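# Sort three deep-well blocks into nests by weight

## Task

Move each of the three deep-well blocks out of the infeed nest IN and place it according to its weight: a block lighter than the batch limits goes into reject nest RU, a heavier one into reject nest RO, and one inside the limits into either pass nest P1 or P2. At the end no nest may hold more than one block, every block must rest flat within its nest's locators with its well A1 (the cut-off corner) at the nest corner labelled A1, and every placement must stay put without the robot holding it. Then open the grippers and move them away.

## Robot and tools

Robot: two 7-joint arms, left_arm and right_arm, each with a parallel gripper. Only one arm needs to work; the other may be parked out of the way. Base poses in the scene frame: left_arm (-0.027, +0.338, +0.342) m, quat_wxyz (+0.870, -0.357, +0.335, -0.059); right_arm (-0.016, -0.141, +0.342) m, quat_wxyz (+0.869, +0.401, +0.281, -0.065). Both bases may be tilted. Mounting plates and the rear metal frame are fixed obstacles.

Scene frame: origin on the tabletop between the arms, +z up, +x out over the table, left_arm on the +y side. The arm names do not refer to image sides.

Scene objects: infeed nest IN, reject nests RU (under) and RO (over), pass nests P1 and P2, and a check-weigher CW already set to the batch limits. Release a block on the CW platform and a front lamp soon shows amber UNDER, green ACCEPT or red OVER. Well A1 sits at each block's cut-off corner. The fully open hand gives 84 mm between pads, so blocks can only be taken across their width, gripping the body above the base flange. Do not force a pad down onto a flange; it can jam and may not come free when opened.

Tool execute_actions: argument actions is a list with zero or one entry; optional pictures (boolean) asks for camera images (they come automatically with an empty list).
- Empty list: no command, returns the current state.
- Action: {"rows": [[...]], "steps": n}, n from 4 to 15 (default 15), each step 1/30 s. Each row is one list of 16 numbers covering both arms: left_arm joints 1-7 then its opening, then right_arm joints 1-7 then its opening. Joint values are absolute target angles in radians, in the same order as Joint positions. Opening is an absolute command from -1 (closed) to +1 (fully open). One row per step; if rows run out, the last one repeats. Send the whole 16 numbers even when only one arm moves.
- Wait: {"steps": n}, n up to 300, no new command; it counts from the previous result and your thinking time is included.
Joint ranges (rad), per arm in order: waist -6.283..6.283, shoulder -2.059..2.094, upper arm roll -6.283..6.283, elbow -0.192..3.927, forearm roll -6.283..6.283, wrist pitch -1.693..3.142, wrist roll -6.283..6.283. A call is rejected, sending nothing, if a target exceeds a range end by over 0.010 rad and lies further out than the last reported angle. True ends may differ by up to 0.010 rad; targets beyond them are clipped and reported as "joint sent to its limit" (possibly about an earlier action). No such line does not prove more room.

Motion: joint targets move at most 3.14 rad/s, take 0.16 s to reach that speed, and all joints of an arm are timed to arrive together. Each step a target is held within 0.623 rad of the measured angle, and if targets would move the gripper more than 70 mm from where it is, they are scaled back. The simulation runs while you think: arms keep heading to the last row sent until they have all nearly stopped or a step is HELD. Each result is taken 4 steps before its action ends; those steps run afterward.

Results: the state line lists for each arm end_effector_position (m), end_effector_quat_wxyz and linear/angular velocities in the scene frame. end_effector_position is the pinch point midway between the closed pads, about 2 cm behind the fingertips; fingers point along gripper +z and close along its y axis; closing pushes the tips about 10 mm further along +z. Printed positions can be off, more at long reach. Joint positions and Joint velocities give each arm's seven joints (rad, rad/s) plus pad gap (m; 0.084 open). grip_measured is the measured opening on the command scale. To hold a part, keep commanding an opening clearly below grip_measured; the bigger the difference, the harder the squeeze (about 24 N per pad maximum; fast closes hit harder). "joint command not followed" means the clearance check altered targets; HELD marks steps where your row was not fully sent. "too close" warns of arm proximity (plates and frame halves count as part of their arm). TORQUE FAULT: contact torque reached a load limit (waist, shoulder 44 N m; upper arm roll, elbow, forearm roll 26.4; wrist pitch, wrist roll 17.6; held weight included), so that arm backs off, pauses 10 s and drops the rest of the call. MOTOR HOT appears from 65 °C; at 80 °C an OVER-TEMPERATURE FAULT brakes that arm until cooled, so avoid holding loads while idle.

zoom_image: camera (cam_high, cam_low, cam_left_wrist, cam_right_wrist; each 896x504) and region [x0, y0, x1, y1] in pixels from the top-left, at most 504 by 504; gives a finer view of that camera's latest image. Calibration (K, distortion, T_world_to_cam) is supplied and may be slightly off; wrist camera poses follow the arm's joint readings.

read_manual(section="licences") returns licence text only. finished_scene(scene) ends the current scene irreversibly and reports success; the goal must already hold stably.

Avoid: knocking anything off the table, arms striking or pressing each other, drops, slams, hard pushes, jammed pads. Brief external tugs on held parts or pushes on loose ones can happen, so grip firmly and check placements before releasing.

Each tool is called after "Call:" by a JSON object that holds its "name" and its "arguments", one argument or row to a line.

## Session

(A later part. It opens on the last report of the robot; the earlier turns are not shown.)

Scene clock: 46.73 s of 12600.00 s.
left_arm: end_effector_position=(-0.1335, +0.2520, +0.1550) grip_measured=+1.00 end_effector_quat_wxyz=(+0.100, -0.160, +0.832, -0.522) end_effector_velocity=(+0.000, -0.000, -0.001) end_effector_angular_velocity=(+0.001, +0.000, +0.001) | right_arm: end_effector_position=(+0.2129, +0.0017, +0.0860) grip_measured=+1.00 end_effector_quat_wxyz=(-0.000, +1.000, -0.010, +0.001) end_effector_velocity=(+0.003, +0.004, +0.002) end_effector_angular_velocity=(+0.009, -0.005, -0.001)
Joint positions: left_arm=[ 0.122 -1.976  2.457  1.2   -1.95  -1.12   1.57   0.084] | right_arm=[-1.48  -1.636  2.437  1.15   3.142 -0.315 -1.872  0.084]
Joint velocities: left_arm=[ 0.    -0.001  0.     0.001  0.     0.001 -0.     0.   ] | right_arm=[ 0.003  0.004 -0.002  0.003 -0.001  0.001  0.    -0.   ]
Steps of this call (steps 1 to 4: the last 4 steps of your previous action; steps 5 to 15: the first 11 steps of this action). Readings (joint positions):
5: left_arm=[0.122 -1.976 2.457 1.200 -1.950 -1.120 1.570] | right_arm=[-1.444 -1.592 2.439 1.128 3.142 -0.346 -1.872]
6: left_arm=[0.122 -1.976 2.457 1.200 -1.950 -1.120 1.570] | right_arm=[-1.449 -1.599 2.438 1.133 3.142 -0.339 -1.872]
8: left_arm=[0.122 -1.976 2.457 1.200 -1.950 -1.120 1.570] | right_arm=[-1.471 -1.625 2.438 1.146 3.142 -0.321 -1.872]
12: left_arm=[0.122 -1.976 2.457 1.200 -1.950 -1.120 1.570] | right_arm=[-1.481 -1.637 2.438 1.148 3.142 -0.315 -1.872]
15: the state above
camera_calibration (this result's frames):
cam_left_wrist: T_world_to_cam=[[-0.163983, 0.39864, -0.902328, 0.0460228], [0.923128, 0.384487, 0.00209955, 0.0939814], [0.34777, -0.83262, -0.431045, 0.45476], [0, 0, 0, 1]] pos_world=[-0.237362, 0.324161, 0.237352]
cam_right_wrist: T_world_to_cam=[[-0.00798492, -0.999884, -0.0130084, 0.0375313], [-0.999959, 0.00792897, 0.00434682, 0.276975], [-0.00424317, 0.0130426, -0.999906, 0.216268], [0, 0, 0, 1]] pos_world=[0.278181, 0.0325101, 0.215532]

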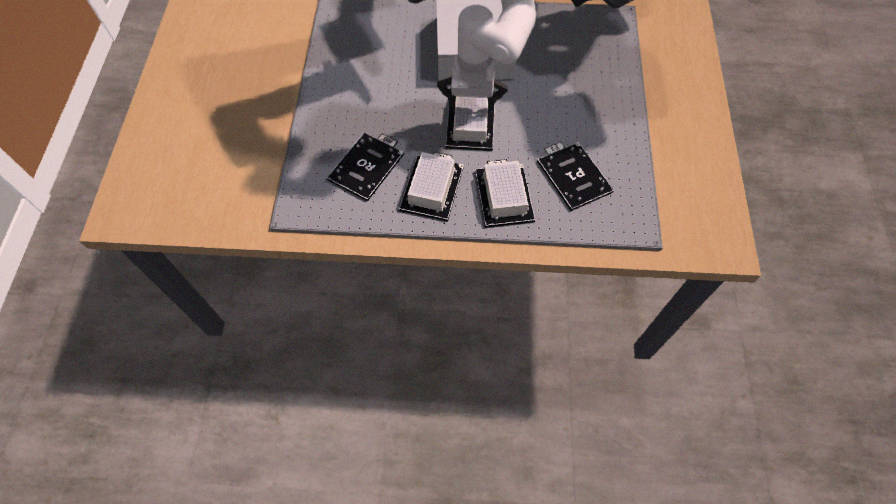

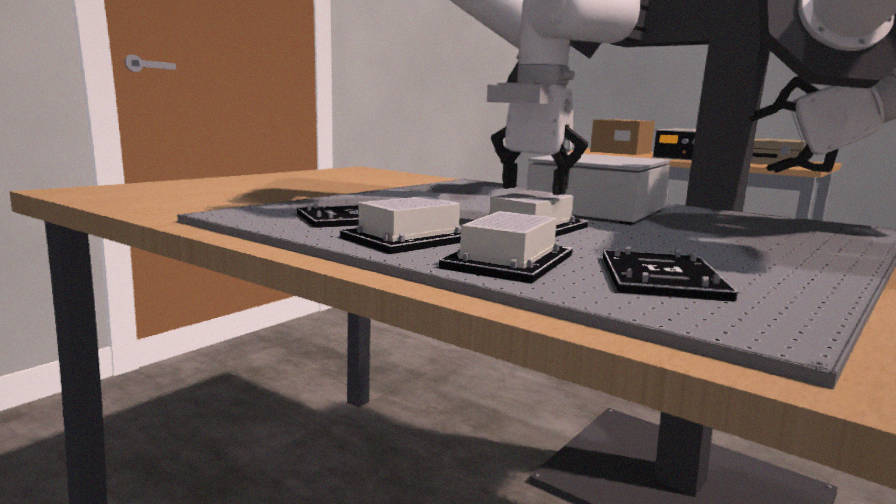

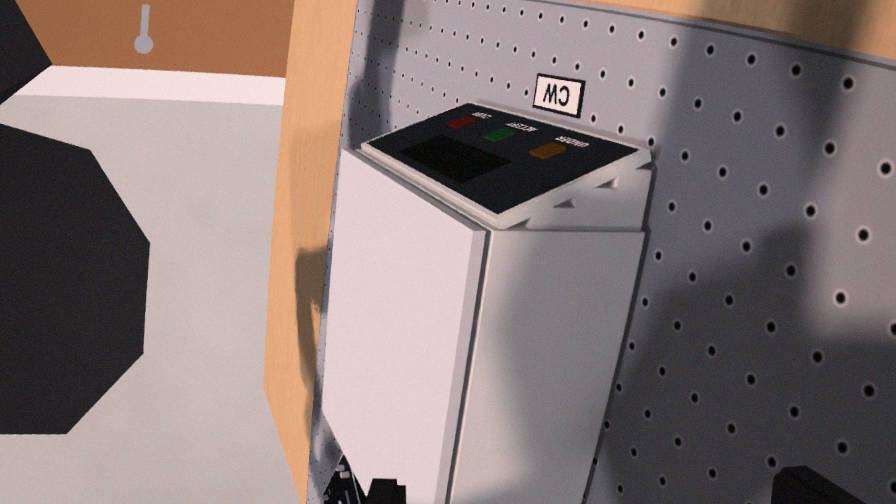

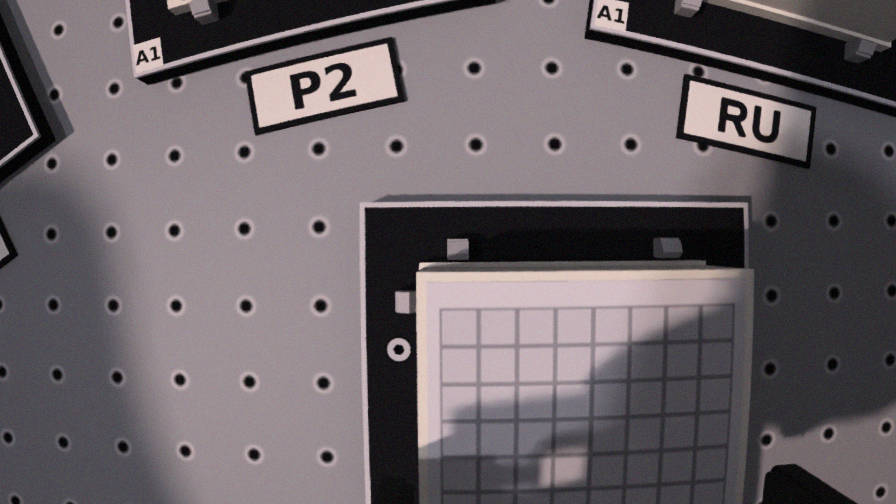

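Call:
{"name": "execute_actions", "arguments": {
  "actions": [
    {"rows":[[0.1224,-1.976,2.457,1.2,-1.95,-1.12,1.57,1,-1.4989,-1.6592,2.4358,1.164,3.1416,-0.3001,-1.8717,1]],"steps":8}
  ]
}}

Call:
{"name": "execute_actions", "arguments": {
  "actions": [
    {"rows":[[0.1224,-1.976,2.457,1.2,-1.95,-1.12,1.57,1,-1.5181,-1.6822,2.4337,1.1796,3.1416,-0.2856,-1.8717,1]],"steps":8}
  ]
}}

Call:
{"name": "execute_actions", "arguments": {
  "actions": [
    {"rows":[[0.1224,-1.976,2.457,1.2,-1.95,-1.12,1.57,1,-1.5376,-1.7055,2.4312,1.196,3.1416,-0.2718,-1.8717,1]],"steps":8}
  ]
}}

Call:
{"name": "execute_actions", "arguments": {
  "actions": [
    {"rows":[[0.1224,-1.976,2.457,1.2,-1.95,-1.12,1.57,1,-1.5566,-1.7282,2.4284,1.2128,3.1416,-0.259,-1.8717,1]],"steps":13}
  ],
  "pictures": true
}}

Scene clock: 47.20 s of 12600.00 s.
left_arm: end_effector_position=(-0.1335, +0.2520, +0.1550) grip_measured=+1.00 end_effector_quat_wxyz=(+0.100, -0.160, +0.832, -0.522) end_effector_velocity=(+0.001, -0.000, -0.001) end_effector_angular_velocity=(+0.001, -0.001, +0.001) | right_arm: end_effector_position=(+0.2129, +0.0013, +0.0774) grip_measured=+1.00 end_effector_quat_wxyz=(+0.000, +1.000, -0.010, +0.001) end_effector_velocity=(-0.015, -0.037, -0.062) end_effector_angular_velocity=(-0.082, +0.029, +0.002)
Joint positions: left_arm=[ 0.122 -1.976  2.457  1.2   -1.95  -1.12   1.57   0.084] | right_arm=[-1.496 -1.655  2.436  1.162  3.142 -0.303 -1.872  0.084]
Joint velocities: left_arm=[ 0.    -0.002  0.     0.     0.     0.001  0.     0.   ] | right_arm=[-0.107 -0.129 -0.005  0.023  0.001  0.057  0.001 -0.   ]
Steps of this call (steps 1 to 4: the last 4 steps of your previous action; steps 5 to 10: the robot went on to your last target; steps 11 to 14: the first 4 steps of this action). Readings (joint positions):
11: left_arm=[0.122 -1.976 2.457 1.200 -1.950 -1.120 1.570] | right_arm=[-1.481 -1.637 2.438 1.150 3.142 -0.314 -1.872]
12: left_arm=[0.122 -1.976 2.457 1.200 -1.950 -1.120 1.570] | right_arm=[-1.485 -1.642 2.437 1.155 3.142 -0.310 -1.872]
14: the state above

Scene clock: 47.47 s of 12600.00 s.
left_arm: end_effector_position=(-0.1335, +0.2520, +0.1550) grip_measured=+1.00 end_effector_quat_wxyz=(+0.100, -0.160, +0.832, -0.522) end_effector_velocity=(+0.001, -0.000, -0.000) end_effector_angular_velocity=(-0.000, -0.003, +0.001) | right_arm: end_effector_position=(+0.2131, +0.0012, +0.0672) grip_measured=+1.00 end_effector_quat_wxyz=(+0.000, +1.000, -0.010, +0.001) end_effector_velocity=(-0.015, -0.033, -0.062) end_effector_angular_velocity=(-0.070, +0.028, +0.006)
Joint positions: left_arm=[ 0.122 -1.976  2.457  1.2   -1.95  -1.12   1.57   0.084] | right_arm=[-1.515 -1.678  2.434  1.177  3.142 -0.288 -1.872  0.084]
Joint velocities: left_arm=[-0.    -0.001  0.    -0.002 -0.    -0.     0.    -0.   ] | right_arm=[-0.11  -0.131 -0.005  0.034  0.     0.062  0.     0.   ]
Steps of this call (steps 1 to 4: the last 4 steps of your previous action; steps 5 to 8: the first 4 steps of this action). Readings (joint positions):
5: left_arm=[0.122 -1.976 2.457 1.200 -1.950 -1.120 1.570] | right_arm=[-1.499 -1.660 2.436 1.164 3.142 -0.300 -1.872]
6: left_arm=[0.122 -1.976 2.457 1.200 -1.950 -1.120 1.570] | right_arm=[-1.504 -1.665 2.435 1.169 3.142 -0.296 -1.872]
8: the state above

Scene clock: 47.73 s of 12600.00 s.
left_arm: end_effector_position=(-0.1335, +0.2520, +0.1550) grip_measured=+1.00 end_effector_quat_wxyz=(+0.100, -0.160, +0.832, -0.522) end_effector_velocity=(+0.000, -0.001, -0.000) end_effector_angular_velocity=(-0.001, -0.000, +0.002) | right_arm: end_effector_position=(+0.2132, +0.0009, +0.0569) grip_measured=+1.00 end_effector_quat_wxyz=(+0.000, +1.000, -0.009, +0.001) end_effector_velocity=(-0.016, -0.030, -0.063) end_effector_angular_velocity=(-0.058, +0.027, +0.008)
Joint positions: left_arm=[ 0.122 -1.976  2.457  1.2   -1.95  -1.12   1.57   0.084] | right_arm=[-1.534 -1.701  2.431  1.193  3.142 -0.274 -1.872  0.084]
Joint velocities: left_arm=[ 0.    -0.002  0.002  0.001  0.     0.001  0.    -0.   ] | right_arm=[-0.11  -0.131 -0.004  0.039  0.001  0.069 -0.001  0.001]
Steps of this call (steps 1 to 4: the last 4 steps of your previous action; steps 5 to 8: the first 4 steps of this action). Readings (joint positions):
5: left_arm=[0.122 -1.976 2.457 1.200 -1.950 -1.120 1.570] | right_arm=[-1.519 -1.683 2.434 1.180 3.142 -0.285 -1.872]
6: left_arm=[0.122 -1.976 2.457 1.200 -1.950 -1.120 1.570] | right_arm=[-1.523 -1.688 2.433 1.185 3.142 -0.282 -1.872]
8: the state above

Scene clock: 48.17 s of 12600.00 s.
left_arm: end_effector_position=(-0.1335, +0.2520, +0.1550) grip_measured=+1.00 end_effector_quat_wxyz=(+0.100, -0.160, +0.832, -0.522) end_effector_velocity=(+0.000, -0.001, +0.000) end_effector_angular_velocity=(-0.002, -0.000, +0.001) | right_arm: end_effector_position=(+0.2128, +0.0009, +0.0451) grip_measured=+1.00 end_effector_quat_wxyz=(+0.000, +1.000, -0.009, +0.001) end_effector_velocity=(+0.002, -0.000, +0.000) end_effector_angular_velocity=(+0.001, -0.002, -0.003)
Joint positions: left_arm=[ 0.122 -1.976  2.457  1.2   -1.95  -1.12   1.57   0.084] | right_arm=[-1.557 -1.728  2.429  1.213  3.142 -0.259 -1.872  0.084]
Joint velocities: left_arm=[-0.    -0.001  0.002  0.001 -0.    -0.    -0.    -0.   ] | right_arm=[ 0.     0.002 -0.002 -0.001 -0.     0.     0.001 -0.   ]
Steps of this call (steps 1 to 4: the last 4 steps of your previous action; steps 5 to 13: the first 9 steps of this action). Readings (joint positions):
5: left_arm=[0.122 -1.976 2.457 1.200 -1.950 -1.120 1.570] | right_arm=[-1.538 -1.706 2.431 1.196 3.142 -0.271 -1.872]
6: left_arm=[0.122 -1.976 2.457 1.200 -1.950 -1.120 1.570] | right_arm=[-1.542 -1.711 2.430 1.202 3.142 -0.268 -1.872]
8: left_arm=[0.122 -1.976 2.457 1.200 -1.950 -1.120 1.570] | right_arm=[-1.553 -1.724 2.428 1.210 3.142 -0.261 -1.872]
12: left_arm=[0.122 -1.976 2.457 1.200 -1.950 -1.120 1.570] | right_arm=[-1.557 -1.728 2.429 1.213 3.142 -0.259 -1.872]
13: the state above
camera_calibration (this result's frames):
cam_left_wrist: T_world_to_cam=[[-0.163983, 0.39864, -0.902328, 0.0460227], [0.923128, 0.384487, 0.00209945, 0.0939816], [0.34777, -0.83262, -0.431045, 0.45476], [0, 0, 0, 1]] pos_world=[-0.237362, 0.324161, 0.237352]
cam_right_wrist: T_world_to_cam=[[-0.00662604, -0.999916, -0.0111192, 0.0358187], [-0.999972, 0.00658787, 0.00346542, 0.277105], [-0.00339188, 0.0111418, -0.999932, 0.175206], [0, 0, 0, 1]] pos_world=[0.277928, 0.0320381, 0.174632]

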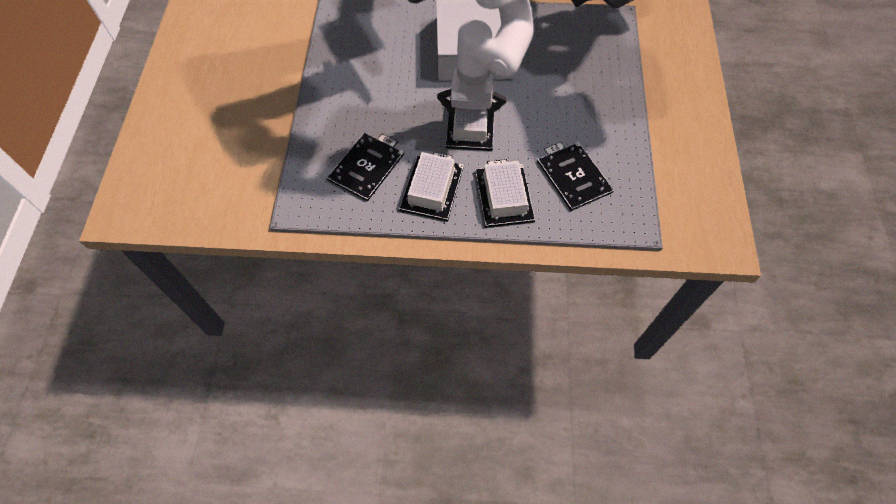

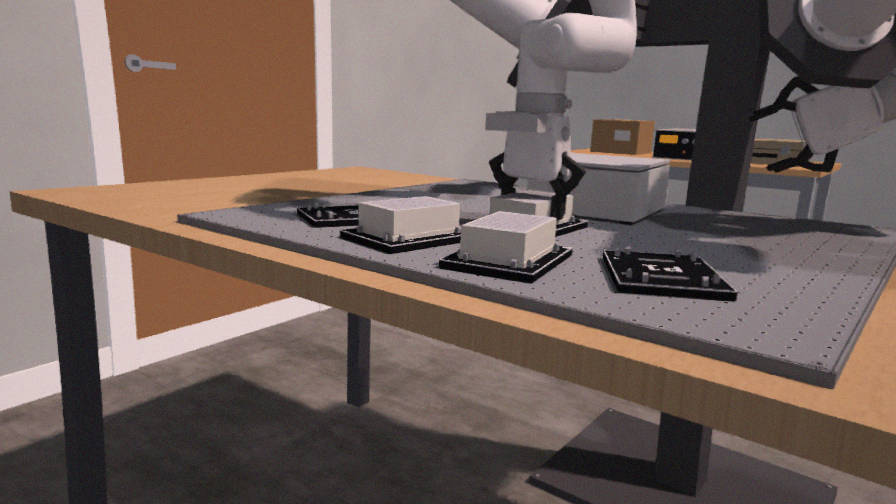

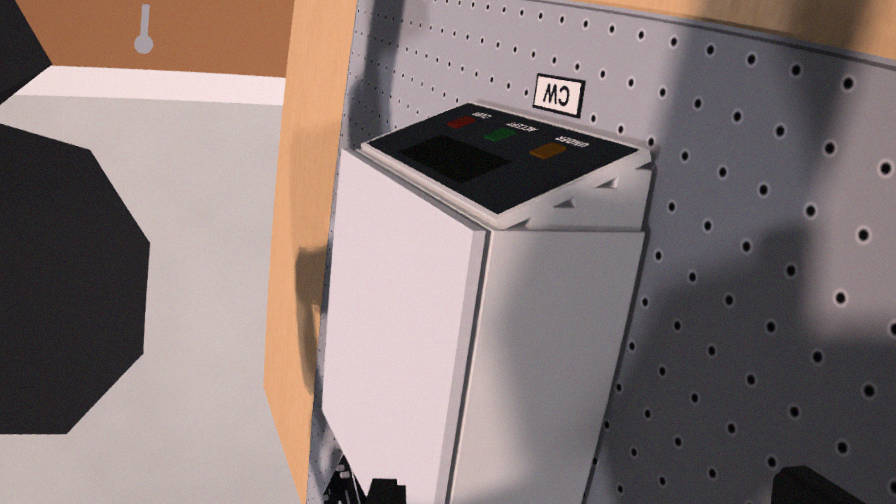

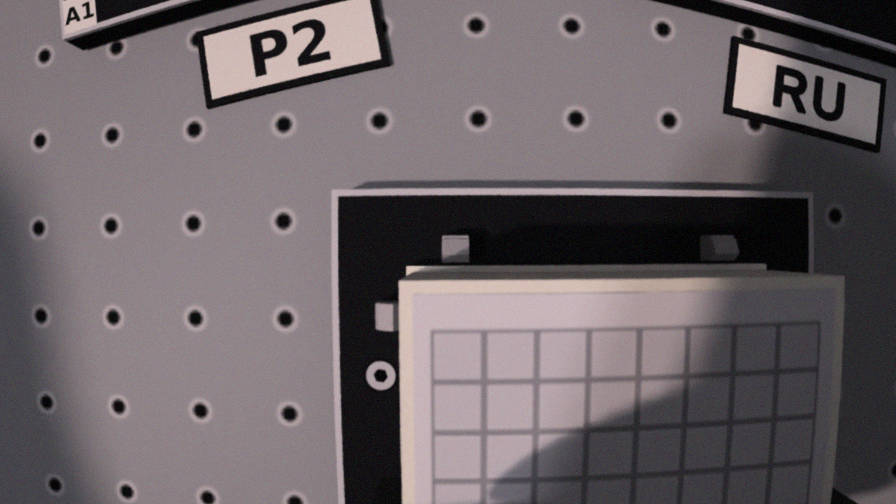

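Fine.

Call:
{"name": "execute_actions", "arguments": {
  "actions": [
    {"rows":[[0.1224,-1.976,2.457,1.2,-1.95,-1.12,1.57,1,-1.5566,-1.7282,2.4284,1.2148,3.1416,-0.261,-1.8717,0.2]],"steps":12}
  ]
}}

Call:
{"name": "execute_actions", "arguments": {
  "actions": [
    {"rows":[[0.1224,-1.976,2.457,1.2,-1.95,-1.12,1.57,1,-1.5181,-1.6822,2.4337,1.1816,3.1416,-0.2876,-1.8717,0.2]],"steps":10}
  ]
}}

Call:
{"name": "execute_actions", "arguments": {
  "actions": [
    {"rows":[[0.1224,-1.976,2.457,1.2,-1.95,-1.12,1.57,1,-1.27,-1.38,2.43,1.05,3.1416,-0.55,-1.8717,0.2]],"steps":15}
  ]
}}

Call:
{"name": "execute_actions", "arguments": {
  "actions": [
    {"rows":[[0.1224,-1.976,2.457,1.2,-1.95,-1.12,1.57,1,-1.06,-1.52,2.5,1.15,3.1416,-0.5844,-2.8776,0.2]],"steps":15}
  ]
}}

Call:
{"name": "execute_actions", "arguments": {
  "actions": [
    {"rows":[[0.1224,-1.976,2.457,1.2,-1.95,-1.12,1.57,1,-1.0363,-1.5997,2.9096,1.1785,3.1416,-0.5844,-2.8776,0.2]],"steps":15}
  ]
}}

Call:
{"name": "execute_actions", "arguments": {
  "actions": [
    {"steps":6}
  ]
}}

Call:
{"name": "execute_actions", "arguments": {
  "actions": [
    {"rows":[[0.1224,-1.976,2.457,1.2,-1.95,-1.12,1.57,1,-1.0685,-1.734,2.9065,1.2105,3.1416,-0.478,-2.8776,0.2]],"steps":15}
  ]
}}

Call:
{"name": "execute_actions", "arguments": {
  "actions": [
    {"rows":[[0.1224,-1.976,2.457,1.2,-1.95,-1.12,1.57,1,-1.0745,-1.759,2.906,1.2173,3.1416,-0.459,-2.8776,0.2]],"steps":12}
  ]
}}

Call:
{"name": "execute_actions", "arguments": {
  "actions": [
    {"rows":[[0.1224,-1.976,2.457,1.2,-1.95,-1.12,1.57,1,-1.0745,-1.759,2.906,1.2173,3.1416,-0.459,-2.8776,1]],"steps":15}
  ]
}}

Call:
{"name": "execute_actions", "arguments": {
  "actions": [
    {"steps":45}
  ],
  "pictures": true
}}

Scene clock: 49.57 s of 12600.00 s.
left_arm: end_effector_position=(-0.1335, +0.2520, +0.1550) grip_measured=+1.00 end_effector_quat_wxyz=(+0.100, -0.160, +0.832, -0.522) end_effector_velocity=(-0.001, +0.001, +0.000) end_effector_angular_velocity=(+0.001, +0.001, -0.001) | right_arm: end_effector_position=(+0.2132, +0.0013, +0.0453) grip_measured=+0.96 end_effector_quat_wxyz=(+0.001, +1.000, -0.009, +0.001) end_effector_velocity=(+0.001, +0.000, +0.000) end_effector_angular_velocity=(+0.000, -0.001, -0.001)
Joint positions: left_arm=[ 0.122 -1.976  2.457  1.2   -1.95  -1.12   1.57   0.084] | right_arm=[-1.557 -1.728  2.428  1.215  3.142 -0.261 -1.872  0.083]
Joint velocities: left_arm=[ 0.     0.002 -0.001 -0.    -0.     0.    -0.     0.   ] | right_arm=[ 0.001  0.    -0.001  0.    -0.001 -0.001  0.001 -0.   ]
Steps of this call (steps 1 to 4: the last 4 steps of your previous action; steps 5 to 15: the robot went on to your last target; steps 16 to 34: nothing new was sent; steps 35 to 42: the first 8 steps of this action). Readings (joint positions):
35: left_arm=[0.122 -1.976 2.457 1.200 -1.950 -1.120 1.570] | right_arm=[-1.556 -1.728 2.429 1.213 3.142 -0.259 -1.872]
36: left_arm=[0.122 -1.976 2.457 1.200 -1.950 -1.120 1.570] | right_arm=[-1.556 -1.728 2.428 1.214 3.142 -0.260 -1.872]
38: left_arm=[0.122 -1.976 2.457 1.200 -1.950 -1.120 1.570] | right_arm=[-1.557 -1.728 2.428 1.214 3.142 -0.260 -1.872]
42: the state above

Scene clock: 49.90 s of 12600.00 s.
left_arm: end_effector_position=(-0.1335, +0.2520, +0.1550) grip_measured=+1.00 end_effector_quat_wxyz=(+0.100, -0.160, +0.832, -0.522) end_effector_velocity=(-0.000, -0.000, +0.000) end_effector_angular_velocity=(-0.001, +0.000, -0.000) | right_arm: end_effector_position=(+0.2141, +0.0030, +0.0662) grip_measured=+0.96 end_effector_quat_wxyz=(-0.001, +1.000, -0.010, +0.002) end_effector_velocity=(-0.001, -0.001, +0.021) end_effector_angular_velocity=(-0.003, +0.002, -0.002)
Joint positions: left_arm=[ 0.122 -1.976  2.457  1.2   -1.95  -1.12   1.57   0.084] | right_arm=[-1.518 -1.682  2.433  1.184  3.142 -0.287 -1.872  0.083]
Joint velocities: left_arm=[ 0.     0.001  0.    -0.001  0.    -0.    -0.     0.   ] | right_arm=[ 0.04   0.048  0.005 -0.034  0.001 -0.031  0.    -0.   ]
Steps of this call (steps 1 to 4: the last 4 steps of your previous action; steps 5 to 10: the first 6 steps of this action). Readings (joint positions):
5: left_arm=[0.122 -1.976 2.457 1.200 -1.950 -1.120 1.570] | right_arm=[-1.556 -1.728 2.428 1.214 3.142 -0.261 -1.872]
6: left_arm=[0.122 -1.976 2.457 1.200 -1.950 -1.120 1.570] | right_arm=[-1.550 -1.720 2.430 1.208 3.142 -0.265 -1.872]
8: left_arm=[0.122 -1.976 2.457 1.200 -1.950 -1.120 1.570] | right_arm=[-1.527 -1.692 2.432 1.189 3.142 -0.282 -1.872]
10: the state above

Scene clock: 50.40 s of 12600.00 s.
left_arm: end_effector_position=(-0.1335, +0.2520, +0.1550) grip_measured=+1.00 end_effector_quat_wxyz=(+0.100, -0.160, +0.832, -0.522) end_effector_velocity=(+0.001, +0.000, -0.000) end_effector_angular_velocity=(+0.001, -0.001, +0.000) | right_arm: end_effector_position=(+0.2113, +0.0054, +0.2082) grip_measured=+0.96 end_effector_quat_wxyz=(-0.005, +1.000, -0.009, -0.002) end_effector_velocity=(-0.026, -0.003, +0.112) end_effector_angular_velocity=(+0.029, +0.024, +0.041)
Joint positions: left_arm=[ 0.122 -1.976  2.457  1.2   -1.95  -1.12   1.57   0.084] | right_arm=[-1.272 -1.383  2.431  1.058  3.142 -0.542 -1.872  0.083]
Joint velocities: left_arm=[-0.    -0.001 -0.001 -0.     0.    -0.     0.    -0.   ] | right_arm=[ 0.203  0.24   0.014 -0.089  0.003 -0.204 -0.001 -0.   ]
Steps of this call (steps 1 to 4: the last 4 steps of your previous action; steps 5 to 15: the first 11 steps of this action). Readings (joint positions):
5: left_arm=[0.122 -1.976 2.457 1.200 -1.950 -1.120 1.570] | right_arm=[-1.518 -1.682 2.434 1.180 3.142 -0.289 -1.872]
6: left_arm=[0.122 -1.976 2.457 1.200 -1.950 -1.120 1.570] | right_arm=[-1.512 -1.675 2.434 1.175 3.142 -0.298 -1.872]
8: left_arm=[0.122 -1.976 2.457 1.200 -1.950 -1.120 1.570] | right_arm=[-1.462 -1.614 2.434 1.141 3.142 -0.355 -1.872]
12: left_arm=[0.122 -1.976 2.457 1.200 -1.950 -1.120 1.570] | right_arm=[-1.332 -1.455 2.430 1.086 3.141 -0.483 -1.872]
15: the state above

Scene clock: 50.90 s of 12600.00 s.
left_arm: end_effector_position=(-0.1335, +0.2520, +0.1550) grip_measured=+1.00 end_effector_quat_wxyz=(+0.100, -0.160, +0.832, -0.522) end_effector_velocity=(-0.001, -0.001, +0.001) end_effector_angular_velocity=(-0.001, +0.003, -0.000) | right_arm: end_effector_position=(+0.1885, +0.0479, +0.2325) grip_measured=+0.96 end_effector_quat_wxyz=(+0.013, +0.895, +0.440, +0.076) end_effector_velocity=(-0.024, +0.057, +0.038) end_effector_angular_velocity=(-0.404, -0.444, +3.057)
Joint positions: left_arm=[ 0.122 -1.976  2.457  1.2   -1.95  -1.12   1.57   0.084] | right_arm=[-1.086 -1.503  2.496  1.139  3.142 -0.579 -2.616  0.083]
Joint velocities: left_arm=[ 0.     0.002  0.002  0.    -0.     0.001  0.     0.   ] | right_arm=[ 0.344 -0.22   0.064  0.127 -0.005 -0.063 -2.806 -0.   ]
Steps of this call (steps 1 to 4: the last 4 steps of your previous action; steps 5 to 15: the first 11 steps of this action). Readings (joint positions):
5: left_arm=[0.122 -1.976 2.457 1.200 -1.950 -1.120 1.570] | right_arm=[-1.272 -1.383 2.430 1.048 3.142 -0.549 -1.873]
6: left_arm=[0.122 -1.976 2.457 1.200 -1.950 -1.120 1.570] | right_arm=[-1.269 -1.386 2.431 1.051 3.141 -0.550 -1.884]
8: left_arm=[0.122 -1.976 2.457 1.200 -1.950 -1.120 1.570] | right_arm=[-1.246 -1.405 2.441 1.066 3.141 -0.554 -1.958]
12: left_arm=[0.122 -1.976 2.457 1.200 -1.950 -1.120 1.570] | right_arm=[-1.139 -1.472 2.481 1.118 3.142 -0.571 -2.310]
15: the state above

Scene clock: 51.40 s of 12600.00 s.
left_arm: end_effector_position=(-0.1335, +0.2520, +0.1550) grip_measured=+1.00 end_effector_quat_wxyz=(+0.100, -0.160, +0.832, -0.522) end_effector_velocity=(+0.000, +0.000, -0.000) end_effector_angular_velocity=(+0.001, +0.000, -0.000) | right_arm: end_effector_position=(+0.0264, +0.0422, +0.2037) grip_measured=+0.96 end_effector_quat_wxyz=(+0.004, +0.726, +0.688, +0.013) end_effector_velocity=(-0.487, -0.119, -0.069) end_effector_angular_velocity=(-0.229, +0.436, +0.976)
Joint positions: left_arm=[ 0.122 -1.976  2.457  1.2   -1.95  -1.12   1.57   0.084] | right_arm=[-1.04  -1.588  2.851  1.174  3.142 -0.584 -2.876  0.083]
Joint velocities: left_arm=[-0.     0.001  0.    -0.001  0.     0.001  0.     0.   ] | right_arm=[ 0.08  -0.208  1.061  0.07   0.01  -0.    -0.028 -0.   ]
Steps of this call (steps 1 to 4: the last 4 steps of your previous action; steps 5 to 15: the first 11 steps of this action). Readings (joint positions):
5: left_arm=[0.122 -1.976 2.457 1.200 -1.950 -1.120 1.570] | right_arm=[-1.061 -1.520 2.501 1.149 3.142 -0.584 -2.865]
6: left_arm=[0.122 -1.976 2.457 1.200 -1.950 -1.120 1.570] | right_arm=[-1.061 -1.521 2.507 1.150 3.141 -0.584 -2.870]
8: left_arm=[0.122 -1.976 2.457 1.200 -1.950 -1.120 1.570] | right_arm=[-1.060 -1.532 2.565 1.155 3.140 -0.584 -2.871]
12: left_arm=[0.122 -1.976 2.457 1.200 -1.950 -1.120 1.570] | right_arm=[-1.048 -1.566 2.737 1.166 3.142 -0.584 -2.873]
15: the state above

Scene clock: 51.60 s of 12600.00 s.
left_arm: end_effector_position=(-0.1335, +0.2520, +0.1550) grip_measured=+1.00 end_effector_quat_wxyz=(+0.100, -0.160, +0.832, -0.522) end_effector_velocity=(-0.000, +0.001, -0.001) end_effector_angular_velocity=(+0.002, -0.000, -0.001) | right_arm: end_effector_position=(+0.0013, +0.0354, +0.2004) grip_measured=+0.96 end_effector_quat_wxyz=(+0.000, +0.708, +0.706, +0.001) end_effector_velocity=(+0.027, +0.015, +0.006) end_effector_angular_velocity=(+0.024, -0.017, -0.050)
Joint positions: left_arm=[ 0.122 -1.976  2.457  1.2   -1.95  -1.12   1.57   0.084] | right_arm=[-1.037 -1.599  2.906  1.178  3.141 -0.585 -2.877  0.083]
Joint velocities: left_arm=[ 0.    -0.    -0.003  0.     0.    -0.     0.     0.   ] | right_arm=[-0.018  0.014 -0.06   0.011 -0.011 -0.001 -0.002 -0.   ]
Kept back: nothing.
Steps of this call (steps 1 to 4: the last 4 steps of your previous action; steps 5 to 6: the robot went on to your last target). Readings (joint positions):
1: left_arm=[0.122 -1.976 2.457 1.200 -1.950 -1.120 1.570] | right_arm=[-1.038 -1.595 2.882 1.176 3.142 -0.584 -2.877]
2: left_arm=[0.122 -1.976 2.457 1.200 -1.950 -1.120 1.570] | right_arm=[-1.036 -1.599 2.903 1.177 3.143 -0.584 -2.877]
4: left_arm=[0.122 -1.976 2.457 1.200 -1.950 -1.120 1.570] | right_arm=[-1.035 -1.600 2.912 1.177 3.142 -0.585 -2.877]
6: the state above

Scene clock: 51.97 s of 12600.00 s.
left_arm: end_effector_position=(-0.1335, +0.2520, +0.1550) grip_measured=+1.00 end_effector_quat_wxyz=(+0.100, -0.160, +0.832, -0.522) end_effector_velocity=(-0.000, +0.000, +0.000) end_effector_angular_velocity=(-0.000, +0.001, -0.001) | right_arm: end_effector_position=(-0.0003, +0.0359, +0.1445) grip_measured=+0.96 end_effector_quat_wxyz=(-0.001, +0.707, +0.707, +0.000) end_effector_velocity=(-0.007, +0.042, +0.026) end_effector_angular_velocity=(+0.099, +0.021, -0.004)
Joint positions: left_arm=[ 0.122 -1.976  2.457  1.2   -1.95  -1.12   1.57   0.084] | right_arm=[-1.069 -1.734  2.906  1.211  3.142 -0.478 -2.878  0.083]
Joint velocities: left_arm=[-0.     0.001 -0.    -0.    -0.     0.    -0.    -0.   ] | right_arm=[ 0.012  0.049 -0.005  0.046 -0.002  0.004  0.001 -0.   ]
Steps of this call (steps 1 to 11: the first 11 steps of this action). Readings (joint positions):
1: left_arm=[0.122 -1.976 2.457 1.200 -1.950 -1.120 1.570] | right_arm=[-1.037 -1.600 2.905 1.179 3.141 -0.584 -2.877]
2: left_arm=[0.122 -1.976 2.457 1.200 -1.950 -1.120 1.570] | right_arm=[-1.040 -1.607 2.905 1.182 3.141 -0.575 -2.878]
4: left_arm=[0.122 -1.976 2.457 1.200 -1.950 -1.120 1.570] | right_arm=[-1.055 -1.665 2.904 1.202 3.141 -0.526 -2.878]
8: left_arm=[0.122 -1.976 2.457 1.200 -1.950 -1.120 1.570] | right_arm=[-1.070 -1.739 2.906 1.203 3.142 -0.480 -2.878]
11: the state above

Scene clock: 52.37 s of 12600.00 s.
left_arm: end_effector_position=(-0.1335, +0.2520, +0.1550) grip_measured=+1.00 end_effector_quat_wxyz=(+0.100, -0.160, +0.832, -0.522) end_effector_velocity=(+0.000, +0.000, +0.000) end_effector_angular_velocity=(-0.000, -0.001, -0.000) | right_arm: end_effector_position=(-0.0005, +0.0344, +0.1337) grip_measured=+0.96 end_effector_quat_wxyz=(+0.000, +0.707, +0.707, -0.001) end_effector_velocity=(-0.002, +0.016, +0.008) end_effector_angular_velocity=(+0.036, +0.007, -0.002)
Joint positions: left_arm=[ 0.122 -1.976  2.457  1.2   -1.95  -1.12   1.57   0.084] | right_arm=[-1.075 -1.759  2.906  1.217  3.142 -0.459 -2.878  0.083]
Joint velocities: left_arm=[-0.    -0.    -0.001 -0.     0.    -0.001  0.     0.   ] | right_arm=[ 0.003  0.013 -0.003  0.02  -0.     0.004 -0.     0.   ]
Steps of this call (steps 1 to 4: the last 4 steps of your previous action; steps 5 to 12: the first 8 steps of this action). Readings (joint positions):
5: left_arm=[0.122 -1.976 2.457 1.200 -1.950 -1.120 1.570] | right_arm=[-1.068 -1.733 2.906 1.211 3.142 -0.477 -2.878]
6: left_arm=[0.122 -1.976 2.457 1.200 -1.950 -1.120 1.570] | right_arm=[-1.070 -1.739 2.906 1.214 3.142 -0.472 -2.878]
8: left_arm=[0.122 -1.976 2.457 1.200 -1.950 -1.120 1.570] | right_arm=[-1.073 -1.754 2.906 1.216 3.142 -0.463 -2.878]
12: the state above

Scene clock: 52.87 s of 12600.00 s.
left_arm: end_effector_position=(-0.1335, +0.2520, +0.1550) grip_measured=+1.00 end_effector_quat_wxyz=(+0.100, -0.160, +0.832, -0.522) end_effector_velocity=(-0.000, +0.001, -0.000) end_effector_angular_velocity=(+0.001, -0.000, -0.000) | right_arm: end_effector_position=(-0.0006, +0.0350, +0.1340) grip_measured=+1.00 end_effector_quat_wxyz=(-0.001, +0.707, +0.707, -0.000) end_effector_velocity=(-0.000, -0.001, -0.001) end_effector_angular_velocity=(-0.003, +0.000, +0.000)
Joint positions: left_arm=[ 0.122 -1.976  2.457  1.2   -1.95  -1.12   1.57   0.084] | right_arm=[-1.074 -1.759  2.906  1.217  3.142 -0.459 -2.878  0.084]
Joint velocities: left_arm=[ 0.     0.    -0.001 -0.    -0.    -0.     0.     0.   ] | right_arm=[-0.001 -0.002  0.001 -0.001 -0.     0.     0.     0.   ]
Steps of this call (steps 1 to 4: the last 4 steps of your previous action; steps 5 to 15: the first 11 steps of this action). Readings (joint positions):
5: left_arm=[0.122 -1.976 2.457 1.200 -1.950 -1.120 1.570] | right_arm=[-1.074 -1.759 2.906 1.218 3.142 -0.459 -2.878]
6: left_arm=[0.122 -1.976 2.457 1.200 -1.950 -1.120 1.570] | right_arm=[-1.074 -1.759 2.906 1.217 3.142 -0.459 -2.878]
8: left_arm=[0.122 -1.976 2.457 1.200 -1.950 -1.120 1.570] | right_arm=[-1.074 -1.759 2.906 1.217 3.142 -0.459 -2.878]
12: left_arm=[0.122 -1.976 2.457 1.200 -1.950 -1.120 1.570] | right_arm=[-1.074 -1.759 2.906 1.218 3.142 -0.459 -2.878]
15: the state above

Scene clock: 54.37 s of 12600.00 s.
left_arm: end_effector_position=(-0.1335, +0.2520, +0.1550) grip_measured=+1.00 end_effector_quat_wxyz=(+0.100, -0.160, +0.832, -0.522) end_effector_velocity=(+0.000, -0.000, +0.000) end_effector_angular_velocity=(-0.001, -0.000, +0.001) | right_arm: end_effector_position=(-0.0006, +0.0349, +0.1339) grip_measured=+1.00 end_effector_quat_wxyz=(-0.001, +0.707, +0.707, -0.000) end_effector_velocity=(-0.000, -0.000, -0.000) end_effector_angular_velocity=(-0.001, +0.000, -0.000)
Joint positions: left_arm=[ 0.122 -1.976  2.457  1.2   -1.95  -1.12   1.57   0.084] | right_arm=[-1.075 -1.759  2.906  1.217  3.142 -0.459 -2.878  0.084]
Joint velocities: left_arm=[ 0.    -0.001  0.001  0.001  0.    -0.001  0.     0.   ] | right_arm=[-0.    -0.    -0.    -0.     0.001 -0.001 -0.001  0.   ]
Kept back: nothing.
Steps of this call (steps 1 to 4: the last 4 steps of your previous action; steps 5 to 15: the robot went on to your last target; steps 16 to 45: nothing new was sent). Readings (joint positions):
1: left_arm=[0.122 -1.976 2.457 1.200 -1.950 -1.120 1.570] | right_arm=[-1.074 -1.759 2.906 1.217 3.142 -0.459 -2.878]
2: left_arm=[0.122 -1.976 2.457 1.200 -1.950 -1.120 1.570] | right_arm=[-1.074 -1.759 2.906 1.217 3.142 -0.459 -2.878]
4: left_arm=[0.122 -1.976 2.457 1.200 -1.950 -1.120 1.570] | right_arm=[-1.074 -1.759 2.906 1.217 3.142 -0.459 -2.878]
8: left_arm=[0.122 -1.976 2.457 1.200 -1.950 -1.120 1.570] | right_arm=[-1.074 -1.759 2.906 1.217 3.142 -0.459 -2.878]
45: the state above
All arms were judged still, so your last target was given up. Only a new action makes them travel on or press farther. Fingers that are still opening or closing keep moving.
camera_calibration (this result's frames):
cam_left_wrist: T_world_to_cam=[[-0.163983, 0.39864, -0.902328, 0.0460227], [0.923128, 0.384487, 0.00209951, 0.0939814], [0.34777, -0.83262, -0.431045, 0.45476], [0, 0, 0, 1]] pos_world=[-0.237362, 0.324161, 0.237352]
cam_right_wrist: T_world_to_cam=[[0.999845, 0.0116349, -0.0131835, 0.0350295], [0.0117023, -0.999919, 0.00504635, 0.0987405], [-0.0131237, -0.00519984, -0.9999, 0.263405], [0, 0, 0, 1]] pos_world=[-0.0327227, 0.0996946, 0.263343]

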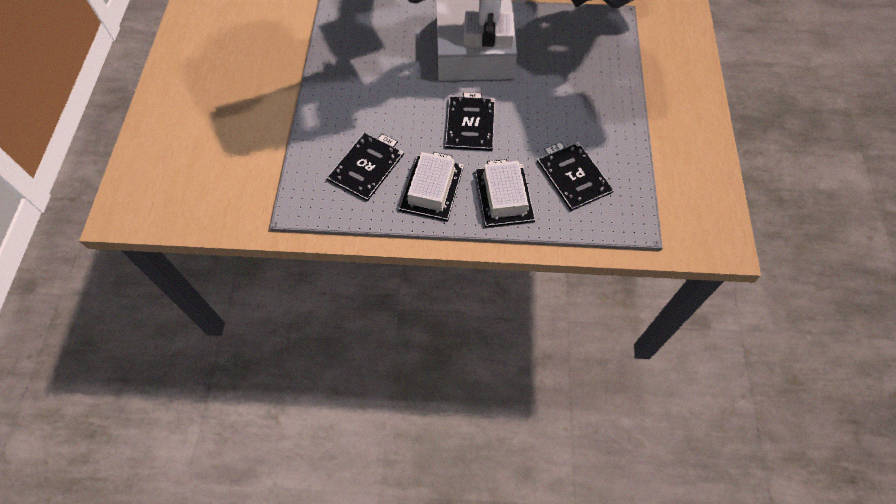

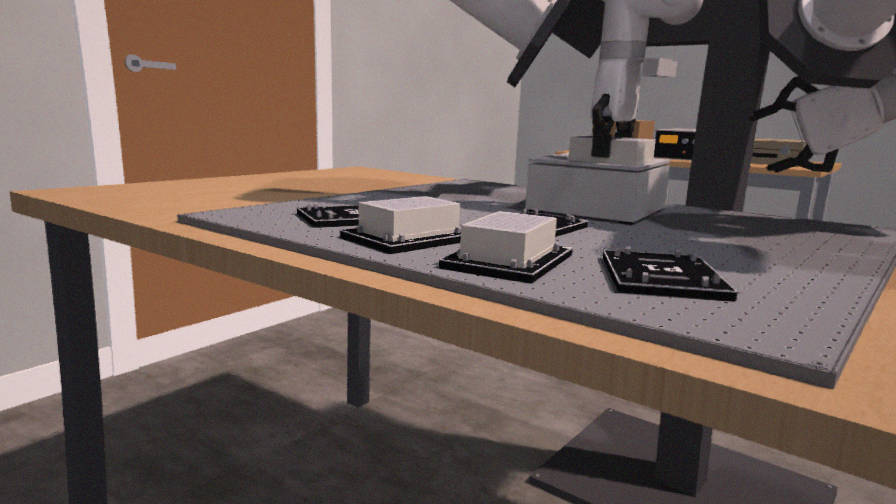

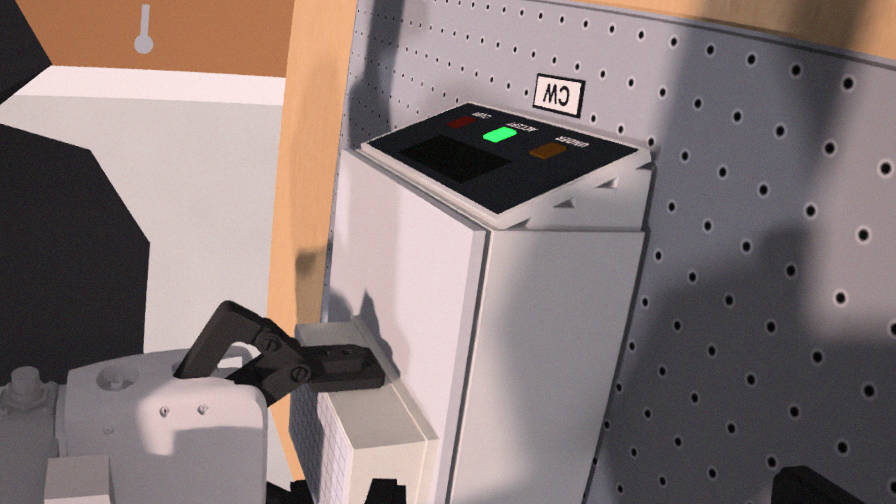

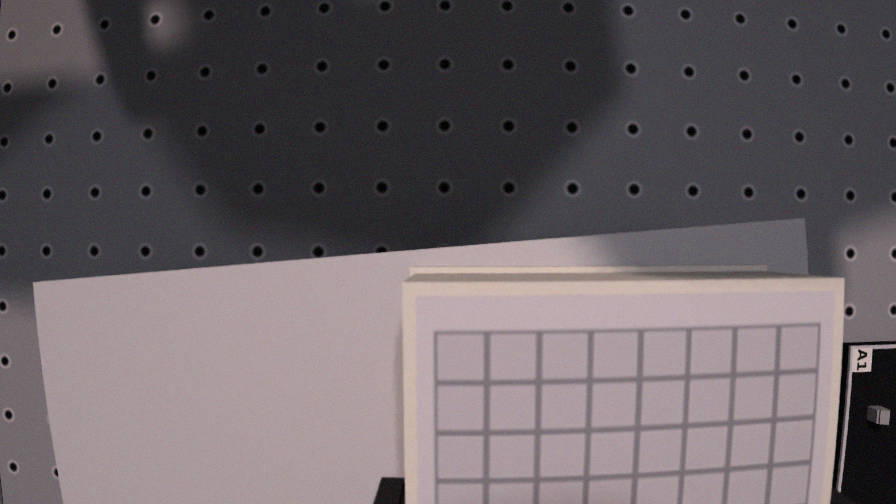

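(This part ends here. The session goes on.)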